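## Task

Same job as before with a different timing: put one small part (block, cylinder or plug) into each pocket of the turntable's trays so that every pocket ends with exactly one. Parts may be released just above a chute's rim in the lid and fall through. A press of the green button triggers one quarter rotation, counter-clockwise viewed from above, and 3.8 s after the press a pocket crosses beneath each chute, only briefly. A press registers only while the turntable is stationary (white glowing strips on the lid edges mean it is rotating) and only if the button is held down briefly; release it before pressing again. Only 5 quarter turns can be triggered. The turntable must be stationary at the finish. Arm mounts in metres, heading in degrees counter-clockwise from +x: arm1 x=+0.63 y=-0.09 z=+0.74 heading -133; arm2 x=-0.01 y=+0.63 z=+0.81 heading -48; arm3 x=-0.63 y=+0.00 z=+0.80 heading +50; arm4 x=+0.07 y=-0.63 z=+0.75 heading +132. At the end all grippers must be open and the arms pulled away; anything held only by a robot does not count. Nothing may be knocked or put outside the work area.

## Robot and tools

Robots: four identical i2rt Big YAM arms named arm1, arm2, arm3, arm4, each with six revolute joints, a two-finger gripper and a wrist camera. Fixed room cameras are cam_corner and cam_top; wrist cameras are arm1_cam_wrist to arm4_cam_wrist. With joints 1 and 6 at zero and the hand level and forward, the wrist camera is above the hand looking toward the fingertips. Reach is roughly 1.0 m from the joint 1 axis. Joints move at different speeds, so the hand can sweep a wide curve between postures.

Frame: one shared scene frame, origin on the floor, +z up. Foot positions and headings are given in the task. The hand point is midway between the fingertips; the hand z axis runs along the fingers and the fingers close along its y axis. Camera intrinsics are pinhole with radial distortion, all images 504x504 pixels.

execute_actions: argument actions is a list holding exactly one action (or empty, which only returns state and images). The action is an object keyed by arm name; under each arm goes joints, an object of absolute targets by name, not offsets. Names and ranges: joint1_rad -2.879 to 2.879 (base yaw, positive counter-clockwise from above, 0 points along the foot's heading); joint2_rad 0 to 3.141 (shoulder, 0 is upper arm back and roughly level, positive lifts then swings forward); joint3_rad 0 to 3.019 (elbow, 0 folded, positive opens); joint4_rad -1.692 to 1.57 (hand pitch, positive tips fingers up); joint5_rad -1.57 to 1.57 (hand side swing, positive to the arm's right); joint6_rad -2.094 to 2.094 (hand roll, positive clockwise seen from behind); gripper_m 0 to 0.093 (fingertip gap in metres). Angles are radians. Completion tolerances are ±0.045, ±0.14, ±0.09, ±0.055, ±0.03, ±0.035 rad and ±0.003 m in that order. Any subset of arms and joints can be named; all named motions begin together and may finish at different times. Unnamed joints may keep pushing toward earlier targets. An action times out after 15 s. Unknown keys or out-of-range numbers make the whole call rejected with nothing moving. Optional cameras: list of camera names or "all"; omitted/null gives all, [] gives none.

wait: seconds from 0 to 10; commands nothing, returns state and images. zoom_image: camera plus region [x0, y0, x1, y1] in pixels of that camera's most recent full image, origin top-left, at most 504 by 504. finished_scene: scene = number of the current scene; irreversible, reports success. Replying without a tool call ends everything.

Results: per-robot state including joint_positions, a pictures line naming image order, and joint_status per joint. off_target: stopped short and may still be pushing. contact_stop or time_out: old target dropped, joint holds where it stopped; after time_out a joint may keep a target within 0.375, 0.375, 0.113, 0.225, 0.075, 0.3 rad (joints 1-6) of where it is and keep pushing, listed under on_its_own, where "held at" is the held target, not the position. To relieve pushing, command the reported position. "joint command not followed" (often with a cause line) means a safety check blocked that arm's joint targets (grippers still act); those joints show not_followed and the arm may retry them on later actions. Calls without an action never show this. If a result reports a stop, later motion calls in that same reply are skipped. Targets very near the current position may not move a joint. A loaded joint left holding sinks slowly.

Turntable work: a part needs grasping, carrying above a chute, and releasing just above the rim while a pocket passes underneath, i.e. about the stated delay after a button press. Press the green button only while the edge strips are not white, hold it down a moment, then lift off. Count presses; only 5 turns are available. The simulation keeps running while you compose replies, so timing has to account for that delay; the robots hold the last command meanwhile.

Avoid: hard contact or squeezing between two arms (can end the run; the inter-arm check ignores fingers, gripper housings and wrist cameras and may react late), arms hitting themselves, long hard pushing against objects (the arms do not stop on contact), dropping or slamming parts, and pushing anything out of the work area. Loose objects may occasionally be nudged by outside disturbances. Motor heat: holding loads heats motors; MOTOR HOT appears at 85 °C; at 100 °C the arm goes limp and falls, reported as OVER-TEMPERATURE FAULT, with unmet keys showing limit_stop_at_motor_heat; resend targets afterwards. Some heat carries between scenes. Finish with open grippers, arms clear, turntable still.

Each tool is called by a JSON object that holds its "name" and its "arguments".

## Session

{"name": "execute_actions", "arguments": {"actions": []}}

Scene clock: 0.00 s.
Motor temperatures (°C, as the motors report them): arm1=[32 34 44 36 34 35] | arm2=[34 37 46 34 32 33] | arm3=[32 37 42 35 33 32] | arm4=[34 35 46 36 32 34]
arm1.joint_positions: joint1_rad=+0.172 joint2_rad=+0.435 joint3_rad=+1.449 joint4_rad=-1.532 joint5_rad=+0.010 joint6_rad=-0.014 gripper_m=+0.094
arm1.joint_status: not commanded
arm1.hand: x=+0.5544 y=-0.1824 z=+1.2946 quat_wxyz=(-0.241, -0.759, -0.413, +0.442) (m; scene frame)
arm2.joint_positions: joint1_rad=-0.637 joint2_rad=+0.453 joint3_rad=+1.452 joint4_rad=-1.551 joint5_rad=-0.002 joint6_rad=+0.014 gripper_m=+0.094
arm2.joint_status: not commanded
arm2.hand: x=+0.0032 y=+0.5062 z=+1.3642 quat_wxyz=(-0.363, -0.588, -0.644, +0.328) (m; scene frame)
arm3.joint_positions: joint1_rad=+0.637 joint2_rad=+0.448 joint3_rad=+1.469 joint4_rad=-1.544 joint5_rad=+0.012 joint6_rad=-0.002 gripper_m=+0.095
arm3.joint_status: not commanded
arm3.hand: x=-0.6134 y=+0.1195 z=+1.3632 quat_wxyz=(-0.367, +0.589, -0.632, -0.346) (m; scene frame)
arm4.joint_positions: joint1_rad=-0.445 joint2_rad=+0.440 joint3_rad=+1.468 joint4_rad=-1.539 joint5_rad=-0.007 joint6_rad=+0.009 gripper_m=+0.094
arm4.joint_status: not commanded
arm4.hand: x=+0.0395 y=-0.5147 z=+1.3118 quat_wxyz=(-0.296, +0.692, -0.516, -0.409) (m; scene frame)
pictures: arm1_cam_wrist, arm2_cam_wrist, arm3_cam_wrist, arm4_cam_wrist, cam_corner, cam_top
Images, in order (width x height): arm1_cam_wrist 504x504, arm2_cam_wrist 504x504, arm3_cam_wrist 504x504, arm4_cam_wrist 504x504, cam_corner 504x504, cam_top 504x504.

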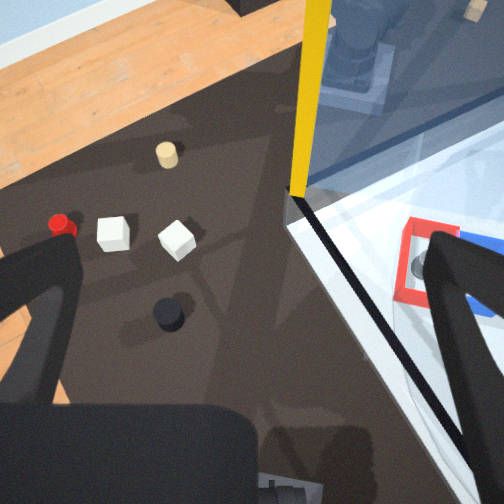

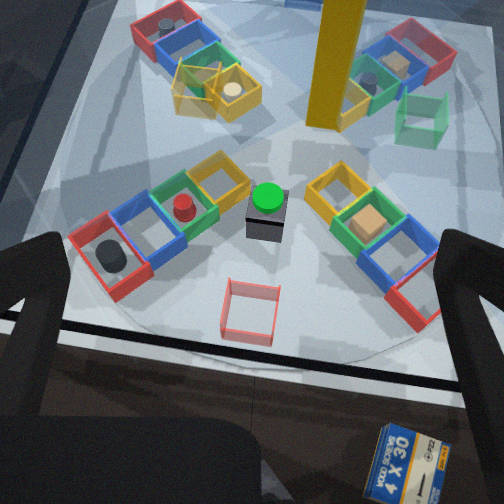

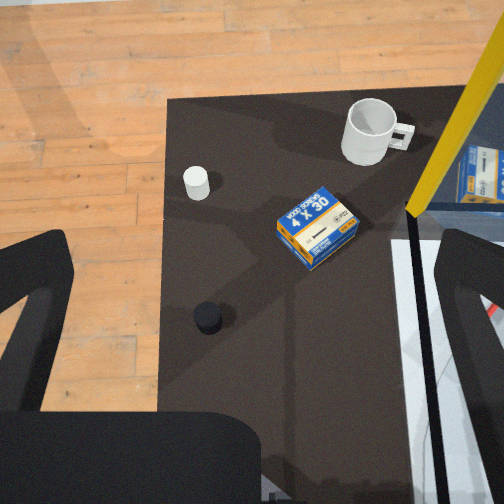

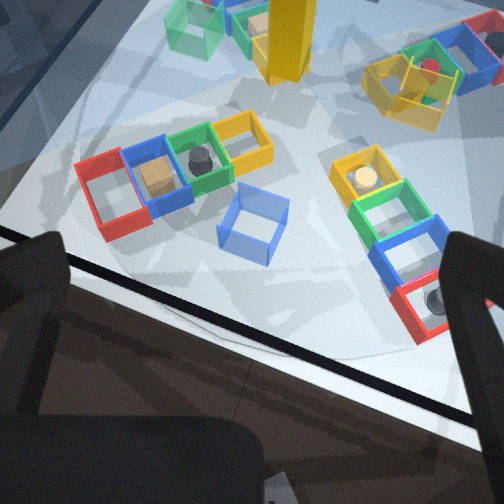

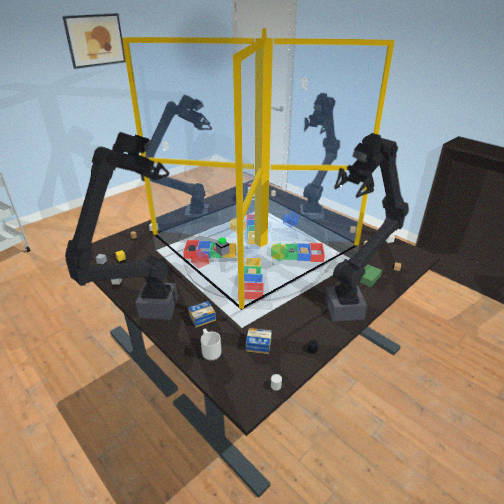

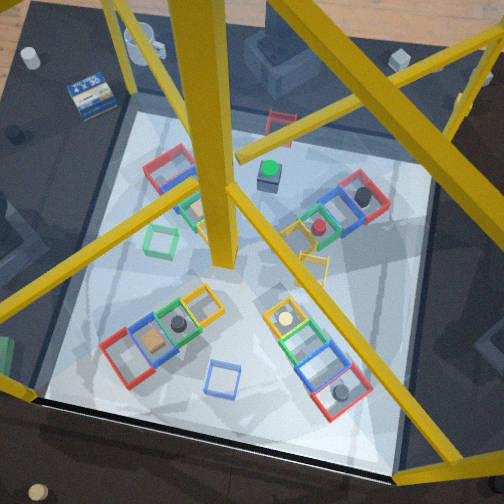

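{"name": "zoom_image", "arguments": {"camera": "cam_top", "region": [80, 90, 420, 430]}}

{"name": "zoom_image", "arguments": {"camera": "cam_corner", "region": [50, 200, 450, 420]}}

Region (80, 90, 420, 430) of cam_top's 504x504 image, scaled by 1.482, with more detail than that image has.

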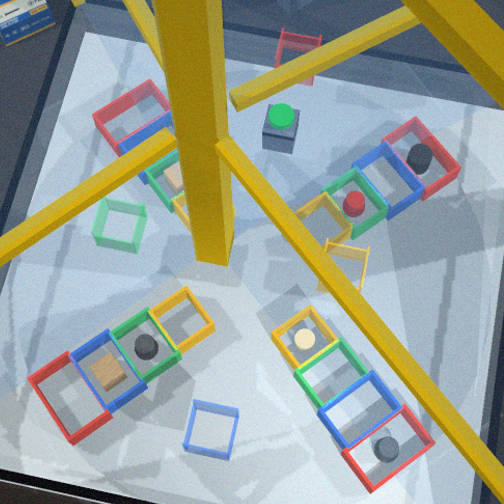

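Region (50, 200, 450, 420) of cam_corner's 504x504 image, scaled by 1.260, with more detail than that image has; it fills the top 277 rows of this view, and the rest is white.

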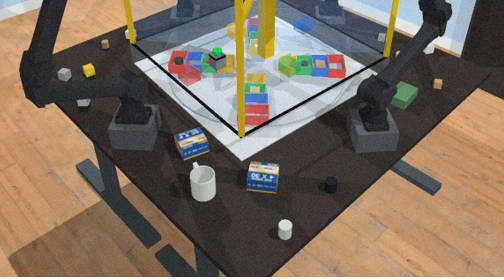

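{"name": "zoom_image", "arguments": {"camera": "arm1_cam_wrist", "region": [200, 100, 504, 400]}}

{"name": "zoom_image", "arguments": {"camera": "arm2_cam_wrist", "region": [100, 0, 504, 380]}}

Region (200, 100, 504, 400) of arm1_cam_wrist's 504x504 image, scaled by 1.658, with more detail than that image has; it fills the top 497 rows of this view, and the rest is white.

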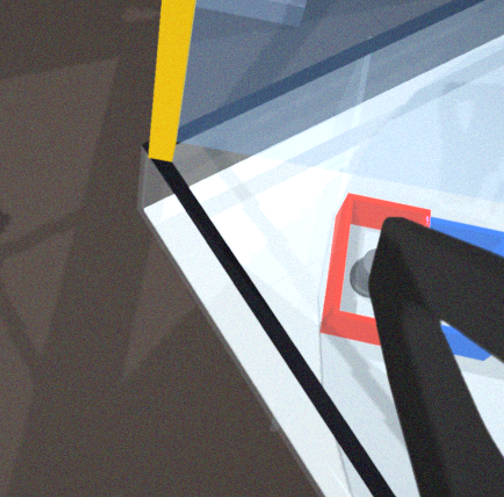

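Region (100, 0, 504, 380) of arm2_cam_wrist's 504x504 image, scaled by 1.248, with more detail than that image has; it fills the top 474 rows of this view, and the rest is white.

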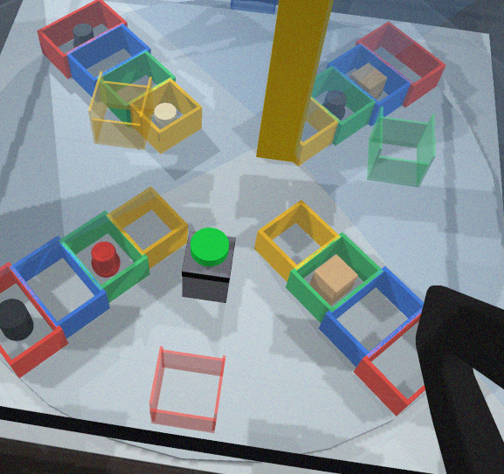

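{"name": "execute_actions", "arguments": {"actions": [{"arm1":{"joints":{"joint1_rad":0.532,"joint2_rad":1.322,"joint3_rad":0.78,"joint4_rad":-1.03}},"arm2":{"joints":{"joint1_rad":-0.69,"joint2_rad":1.355,"joint3_rad":1.038,"joint4_rad":-1.08,"gripper_m":0.0}},"arm3":{"joints":{"joint1_rad":0.817,"joint2_rad":1.477,"joint3_rad":0.743,"joint4_rad":-0.82}},"arm4":{"joints":{"joint1_rad":-2.4}}}]}}

Scene clock: 121.97 s.
Motor temperatures (°C, as the motors report them): arm1=[32 35 45 36 34 35] | arm2=[34 36 48 35 32 33] | arm3=[32 37 44 35 33 32] | arm4=[34 35 47 36 32 34]
arm1.joint_positions: joint1_rad=+0.530 joint2_rad=+1.303 joint3_rad=+0.781 joint4_rad=-1.047 joint5_rad=+0.010 joint6_rad=-0.014 gripper_m=+0.094
arm1.joint_status: all done
arm1.hand: x=+0.5592 y=-0.3964 z=+0.8201 quat_wxyz=(-0.005, -0.774, -0.633, +0.002) (m; scene frame)
arm2.joint_positions: joint1_rad=-0.686 joint2_rad=+1.349 joint3_rad=+1.023 joint4_rad=-1.094 joint5_rad=-0.002 joint6_rad=+0.014 gripper_m=+0.001
arm2.joint_status: all done
arm2.hand: x=+0.0081 y=+0.2276 z=+0.9655 quat_wxyz=(-0.055, -0.692, -0.718, +0.055) (m; scene frame)
arm3.joint_positions: joint1_rad=+0.812 joint2_rad=+1.469 joint3_rad=+0.732 joint4_rad=-0.838 joint5_rad=+0.012 joint6_rad=-0.002 gripper_m=+0.095
arm3.joint_status: all done
arm3.hand: x=-0.6661 y=+0.3341 z=+0.8192 quat_wxyz=(-0.003, +0.748, -0.664, -0.003) (m; scene frame)
arm4.joint_positions: joint1_rad=-2.390 joint2_rad=+0.440 joint3_rad=+1.468 joint4_rad=-1.539 joint5_rad=-0.007 joint6_rad=+0.009 gripper_m=+0.094
arm4.joint_status: all done
arm4.hand: x=+0.1946 y=-0.6377 z=+1.3120 quat_wxyz=(-0.505, -0.036, -0.862, +0.015) (m; scene frame)
pictures: arm1_cam_wrist, arm2_cam_wrist, arm3_cam_wrist, arm4_cam_wrist, cam_corner, cam_top
Images, in order (width x height): arm1_cam_wrist 504x504, arm2_cam_wrist 504x504, arm3_cam_wrist 504x504, arm4_cam_wrist 504x504, cam_corner 504x504, cam_top 504x504.

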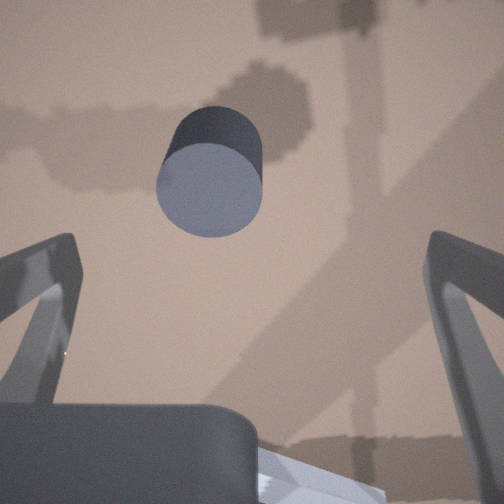

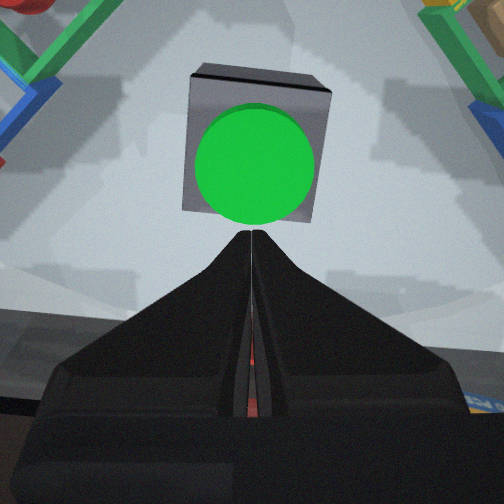

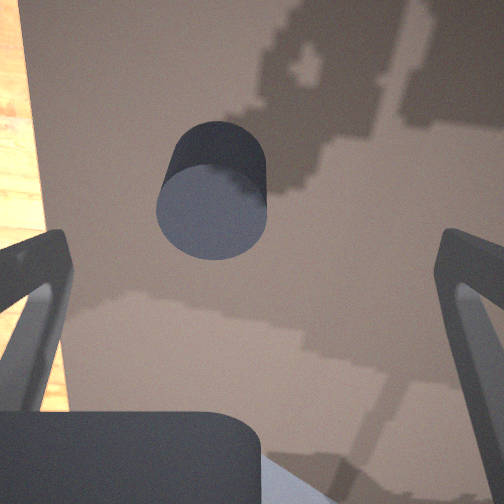

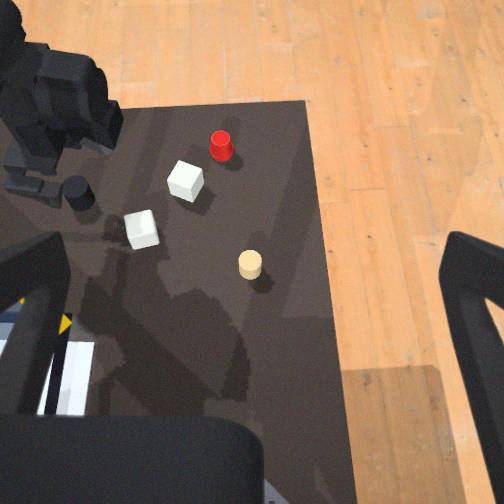

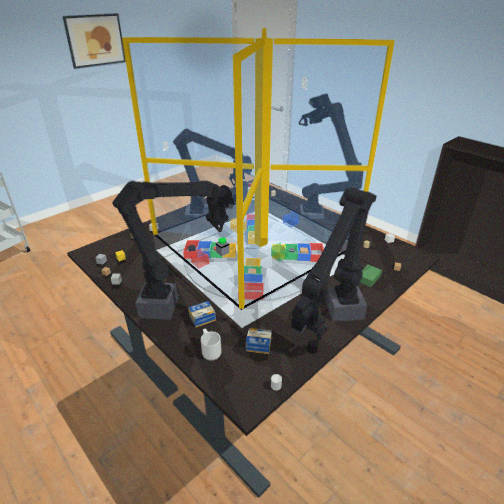

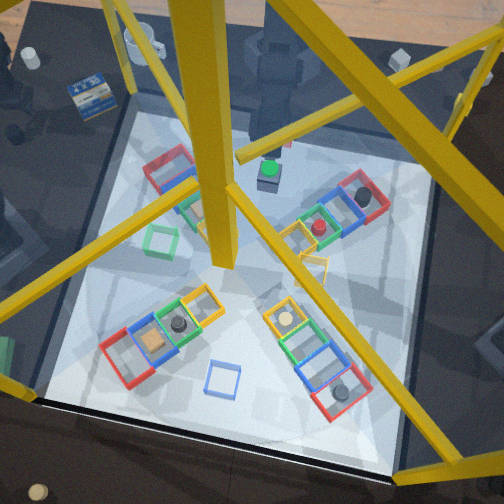

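{"name": "execute_actions", "arguments": {"actions": [{"arm1":{"joints":{"joint1_rad":0.585,"joint2_rad":1.422,"joint3_rad":0.665,"joint4_rad":-0.797}},"arm2":{"joints":{"joint2_rad":1.49,"joint4_rad":-1.07}},"arm3":{"joints":{"joint1_rad":0.86,"joint2_rad":1.614,"joint3_rad":0.627,"joint4_rad":-0.57}},"arm4":{"joints":{"joint1_rad":-2.37,"joint2_rad":1.495,"joint3_rad":0.91,"joint4_rad":-0.985}}}], "cameras": ["arm1_cam_wrist","arm2_cam_wrist","arm3_cam_wrist","arm4_cam_wrist","cam_top"]}}

{"name": "execute_actions", "arguments": {"actions": [{"arm2":{"joints":{"joint2_rad":1.34}}}], "cameras": ["cam_top"]}}

{"name": "wait", "arguments": {"seconds": 1.2}}

{"name": "wait", "arguments": {"seconds": 0.4}}

Scene clock: 152.70 s.
Motor temperatures (°C, as the motors report them): arm1=[32 35 45 36 34 35] | arm2=[34 36 51 35 32 33] | arm3=[32 37 44 35 33 32] | arm4=[34 35 46 36 32 34]
arm1.joint_positions: joint1_rad=+0.584 joint2_rad=+1.423 joint3_rad=+0.665 joint4_rad=-0.814 joint5_rad=+0.010 joint6_rad=-0.014 gripper_m=+0.094
arm1.joint_status: all done
arm1.hand: x=+0.5782 y=-0.3924 z=+0.7496 quat_wxyz=(-0.004, -0.757, -0.654, +0.001) (m; scene frame)
arm2.joint_positions: joint1_rad=-0.686 joint2_rad=+1.481 joint3_rad=+1.025 joint4_rad=-1.081 joint5_rad=-0.002 joint6_rad=+0.014 gripper_m=+0.001
arm2.joint_status: all done
arm2.hand: x=+0.0079 y=+0.2243 z=+0.9161 quat_wxyz=(-0.012, -0.694, -0.720, +0.015) (m; scene frame)
arm3.joint_positions: joint1_rad=+0.857 joint2_rad=+1.625 joint3_rad=+0.616 joint4_rad=-0.587 joint5_rad=+0.012 joint6_rad=-0.002 gripper_m=+0.095
arm3.joint_status: all done
arm3.hand: x=-0.6780 y=+0.3078 z=+0.7434 quat_wxyz=(+0.003, +0.763, -0.646, +0.005) (m; scene frame)
arm4.joint_positions: joint1_rad=-2.385 joint2_rad=+1.490 joint3_rad=+0.900 joint4_rad=-0.997 joint5_rad=-0.007 joint6_rad=+0.009 gripper_m=+0.094
arm4.joint_status: all done
arm4.hand: x=+0.4464 y=-0.6567 z=+0.8071 quat_wxyz=(+0.008, -0.042, -0.999, -0.003) (m; scene frame)
pictures: arm1_cam_wrist, arm2_cam_wrist, arm3_cam_wrist, arm4_cam_wrist, cam_top
Images, in order (width x height): arm1_cam_wrist 504x504, arm2_cam_wrist 504x504, arm3_cam_wrist 504x504, arm4_cam_wrist 504x504, cam_top 504x504.

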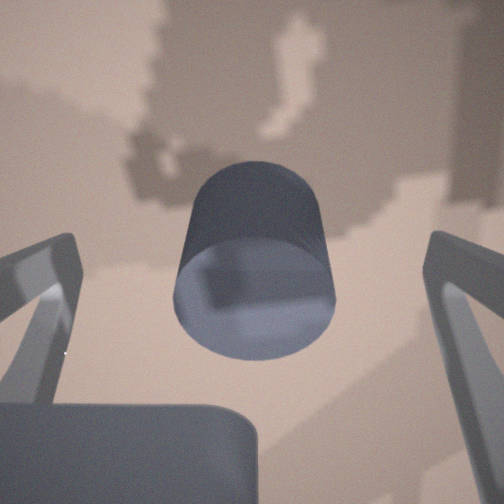

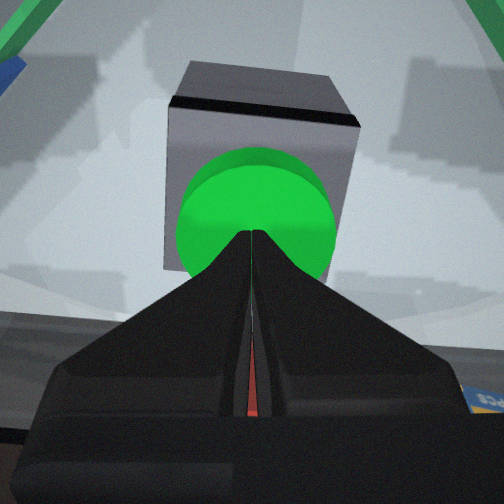

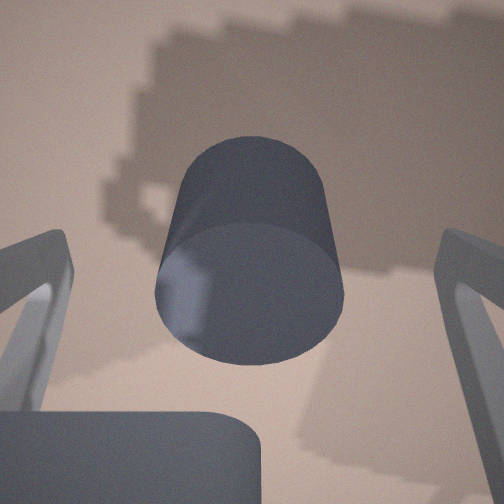

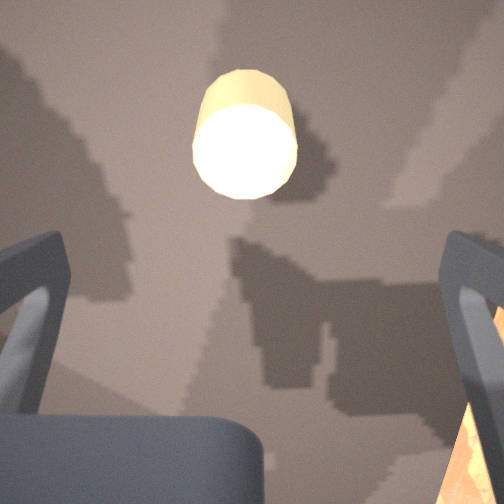

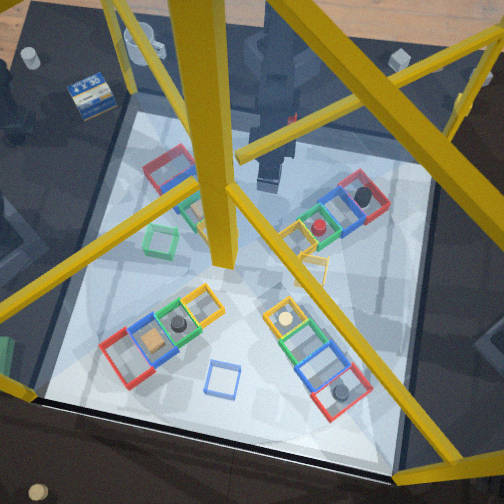

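Scene clock: 153.77 s.
Motor temperatures (°C, as the motors report them): arm1=[32 35 45 36 34 35] | arm2=[34 36 51 35 32 33] | arm3=[32 37 44 35 33 32] | arm4=[34 35 46 36 32 34]
arm1.joint_positions: joint1_rad=+0.584 joint2_rad=+1.423 joint3_rad=+0.665 joint4_rad=-0.814 joint5_rad=+0.010 joint6_rad=-0.014 gripper_m=+0.094
arm1.joint_status: not commanded
arm1.hand: x=+0.5782 y=-0.3924 z=+0.7496 quat_wxyz=(-0.004, -0.757, -0.654, +0.001) (m; scene frame)
arm2.joint_positions: joint1_rad=-0.686 joint2_rad=+1.329 joint3_rad=+1.025 joint4_rad=-1.081 joint5_rad=-0.002 joint6_rad=+0.014 gripper_m=+0.001
arm2.joint_status: all done
arm2.hand: x=+0.0083 y=+0.2244 z=+0.9748 quat_wxyz=(-0.067, -0.690, -0.717, +0.067) (m; scene frame)
arm3.joint_positions: joint1_rad=+0.857 joint2_rad=+1.625 joint3_rad=+0.616 joint4_rad=-0.587 joint5_rad=+0.012 joint6_rad=-0.002 gripper_m=+0.095
arm3.joint_status: not commanded
arm3.hand: x=-0.6780 y=+0.3078 z=+0.7434 quat_wxyz=(+0.003, +0.763, -0.646, +0.005) (m; scene frame)
arm4.joint_positions: joint1_rad=-2.385 joint2_rad=+1.490 joint3_rad=+0.900 joint4_rad=-0.997 joint5_rad=-0.007 joint6_rad=+0.009 gripper_m=+0.094
arm4.joint_status: not commanded
arm4.hand: x=+0.4464 y=-0.6567 z=+0.8071 quat_wxyz=(+0.008, -0.042, -0.999, -0.003) (m; scene frame)
pictures: cam_top
Images, in order (width x height): cam_top 504x504.

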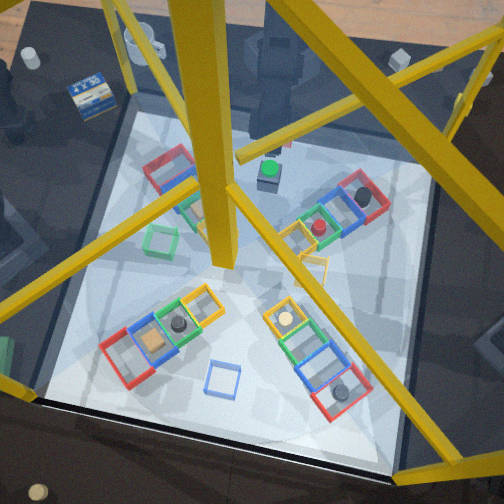

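Scene clock: 154.97 s.
Motor temperatures (°C, as the motors report them): arm1=[32 35 45 36 34 35] | arm2=[34 36 51 35 32 33] | arm3=[32 37 44 35 33 32] | arm4=[34 35 46 36 32 34]
arm1.joint_positions: joint1_rad=+0.584 joint2_rad=+1.423 joint3_rad=+0.665 joint4_rad=-0.814 joint5_rad=+0.010 joint6_rad=-0.014 gripper_m=+0.094
arm1.joint_status: not commanded
arm1.hand: x=+0.5782 y=-0.3924 z=+0.7496 quat_wxyz=(-0.004, -0.757, -0.654, +0.001) (m; scene frame)
arm2.joint_positions: joint1_rad=-0.686 joint2_rad=+1.329 joint3_rad=+1.025 joint4_rad=-1.081 joint5_rad=-0.002 joint6_rad=+0.014 gripper_m=+0.001
arm2.joint_status: all done
arm2.hand: x=+0.0083 y=+0.2244 z=+0.9748 quat_wxyz=(-0.067, -0.690, -0.717, +0.067) (m; scene frame)
arm3.joint_positions: joint1_rad=+0.857 joint2_rad=+1.625 joint3_rad=+0.616 joint4_rad=-0.587 joint5_rad=+0.012 joint6_rad=-0.002 gripper_m=+0.095
arm3.joint_status: not commanded
arm3.hand: x=-0.6780 y=+0.3078 z=+0.7434 quat_wxyz=(+0.003, +0.763, -0.646, +0.005) (m; scene frame)
arm4.joint_positions: joint1_rad=-2.385 joint2_rad=+1.490 joint3_rad=+0.900 joint4_rad=-0.997 joint5_rad=-0.007 joint6_rad=+0.009 gripper_m=+0.094
arm4.joint_status: not commanded
arm4.hand: x=+0.4464 y=-0.6567 z=+0.8071 quat_wxyz=(+0.008, -0.042, -0.999, -0.003) (m; scene frame)
wait: 1.20 s; at rest by 0.27 s
pictures: arm1_cam_wrist, arm2_cam_wrist, arm3_cam_wrist, arm4_cam_wrist, cam_corner, cam_top
Images, in order (width x height): arm1_cam_wrist 504x504, arm2_cam_wrist 504x504, arm3_cam_wrist 504x504, arm4_cam_wrist 504x504, cam_corner 504x504, cam_top 504x504.

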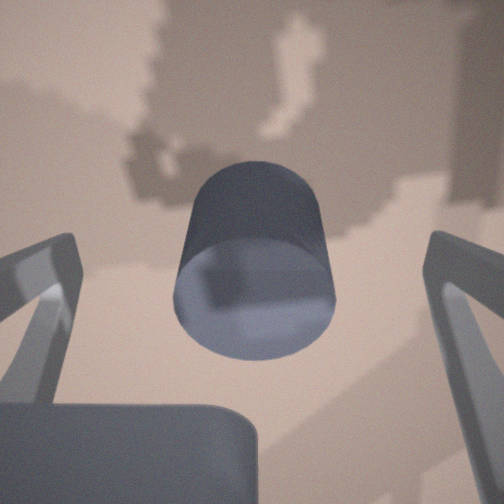

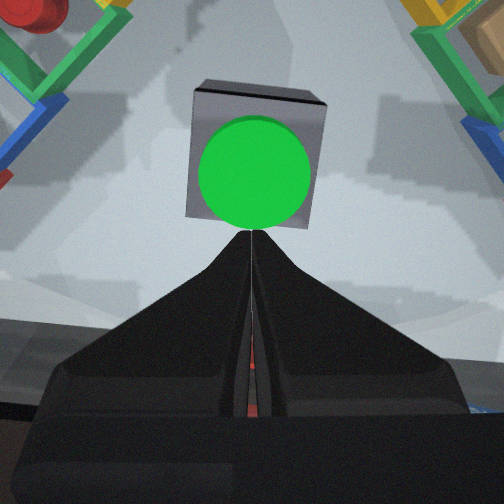

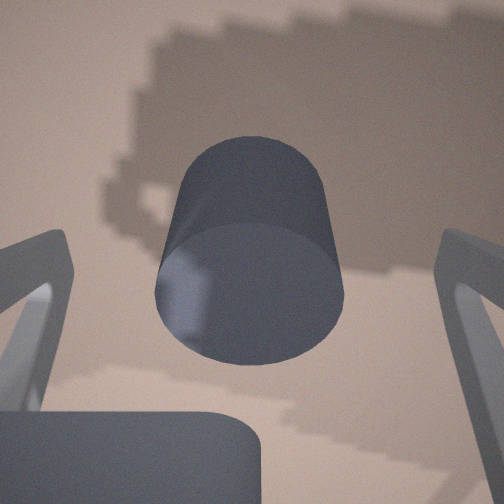

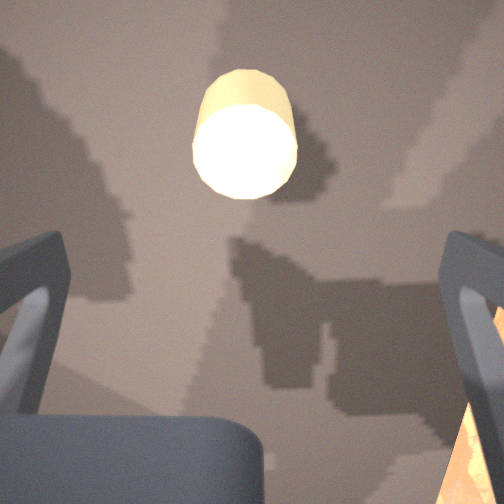

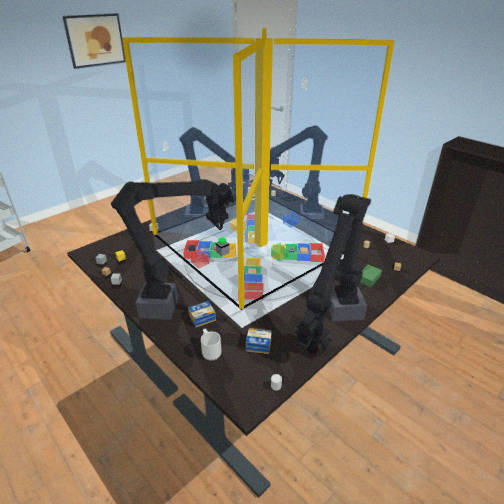

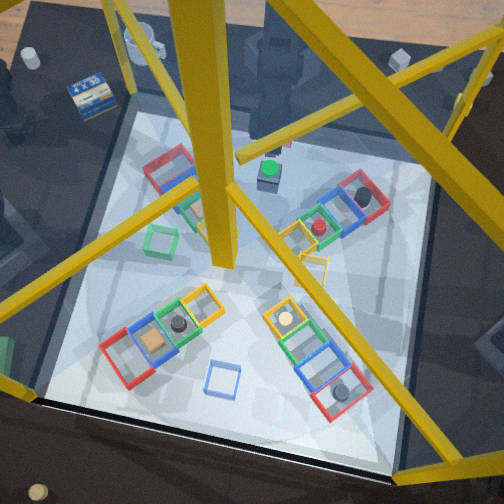

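Scene clock: 155.37 s.
Motor temperatures (°C, as the motors report them): arm1=[32 35 45 36 34 35] | arm2=[34 36 51 35 32 33] | arm3=[32 37 44 35 33 32] | arm4=[34 35 46 36 32 34]
arm1.joint_positions: joint1_rad=+0.584 joint2_rad=+1.423 joint3_rad=+0.665 joint4_rad=-0.814 joint5_rad=+0.010 joint6_rad=-0.014 gripper_m=+0.094
arm1.joint_status: not commanded
arm1.hand: x=+0.5782 y=-0.3924 z=+0.7496 quat_wxyz=(-0.004, -0.757, -0.654, +0.001) (m; scene frame)
arm2.joint_positions: joint1_rad=-0.686 joint2_rad=+1.329 joint3_rad=+1.025 joint4_rad=-1.081 joint5_rad=-0.002 joint6_rad=+0.014 gripper_m=+0.001
arm2.joint_status: all done
arm2.hand: x=+0.0083 y=+0.2244 z=+0.9748 quat_wxyz=(-0.067, -0.690, -0.717, +0.067) (m; scene frame)
arm3.joint_positions: joint1_rad=+0.857 joint2_rad=+1.625 joint3_rad=+0.616 joint4_rad=-0.587 joint5_rad=+0.012 joint6_rad=-0.002 gripper_m=+0.095
arm3.joint_status: not commanded
arm3.hand: x=-0.6780 y=+0.3078 z=+0.7434 quat_wxyz=(+0.003, +0.763, -0.646, +0.005) (m; scene frame)
arm4.joint_positions: joint1_rad=-2.385 joint2_rad=+1.490 joint3_rad=+0.900 joint4_rad=-0.997 joint5_rad=-0.007 joint6_rad=+0.009 gripper_m=+0.094
arm4.joint_status: not commanded
arm4.hand: x=+0.4464 y=-0.6567 z=+0.8071 quat_wxyz=(+0.008, -0.042, -0.999, -0.003) (m; scene frame)
wait: 0.40 s; at rest by 0.27 s
pictures: arm1_cam_wrist, arm2_cam_wrist, arm3_cam_wrist, arm4_cam_wrist, cam_corner, cam_top
Images, in order (width x height): arm1_cam_wrist 504x504, arm2_cam_wrist 504x504, arm3_cam_wrist 504x504, arm4_cam_wrist 504x504, cam_corner 504x504, cam_top 504x504.

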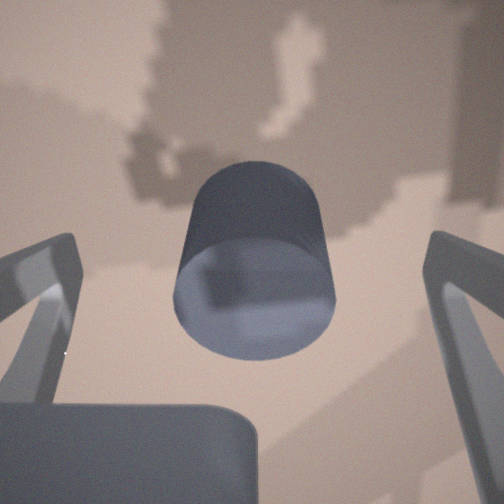

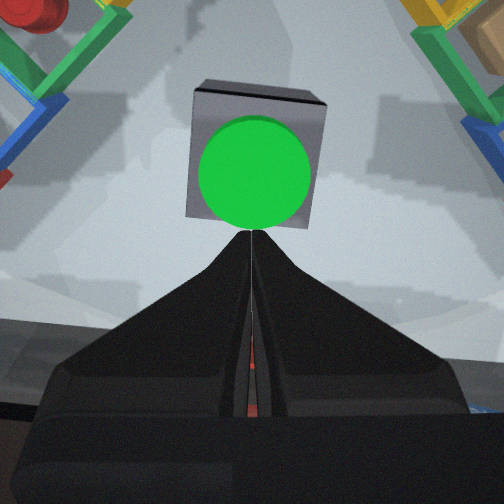

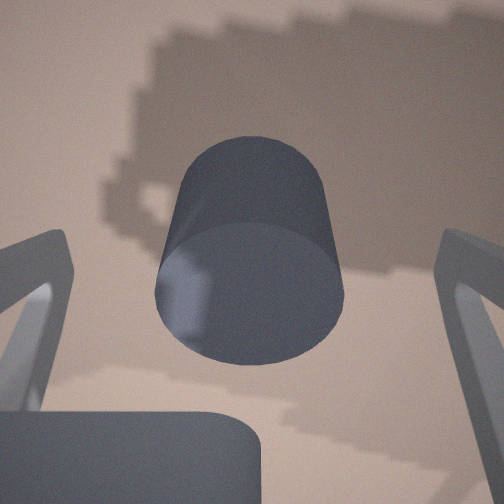

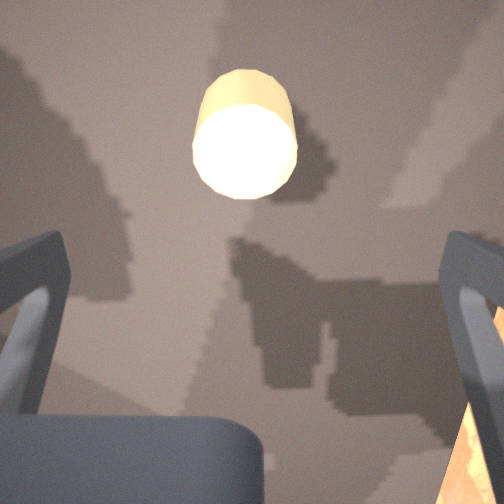

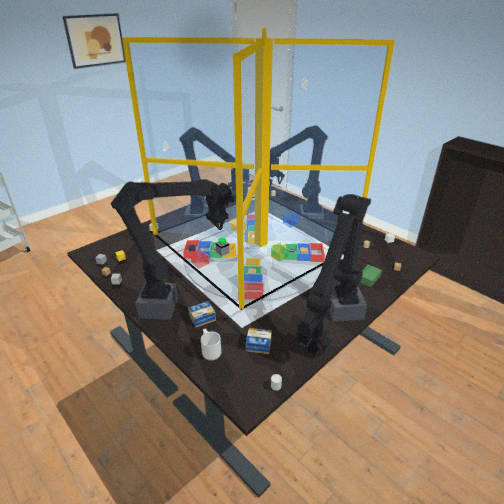

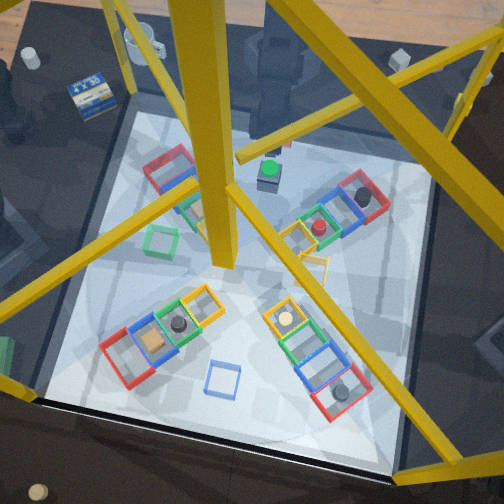

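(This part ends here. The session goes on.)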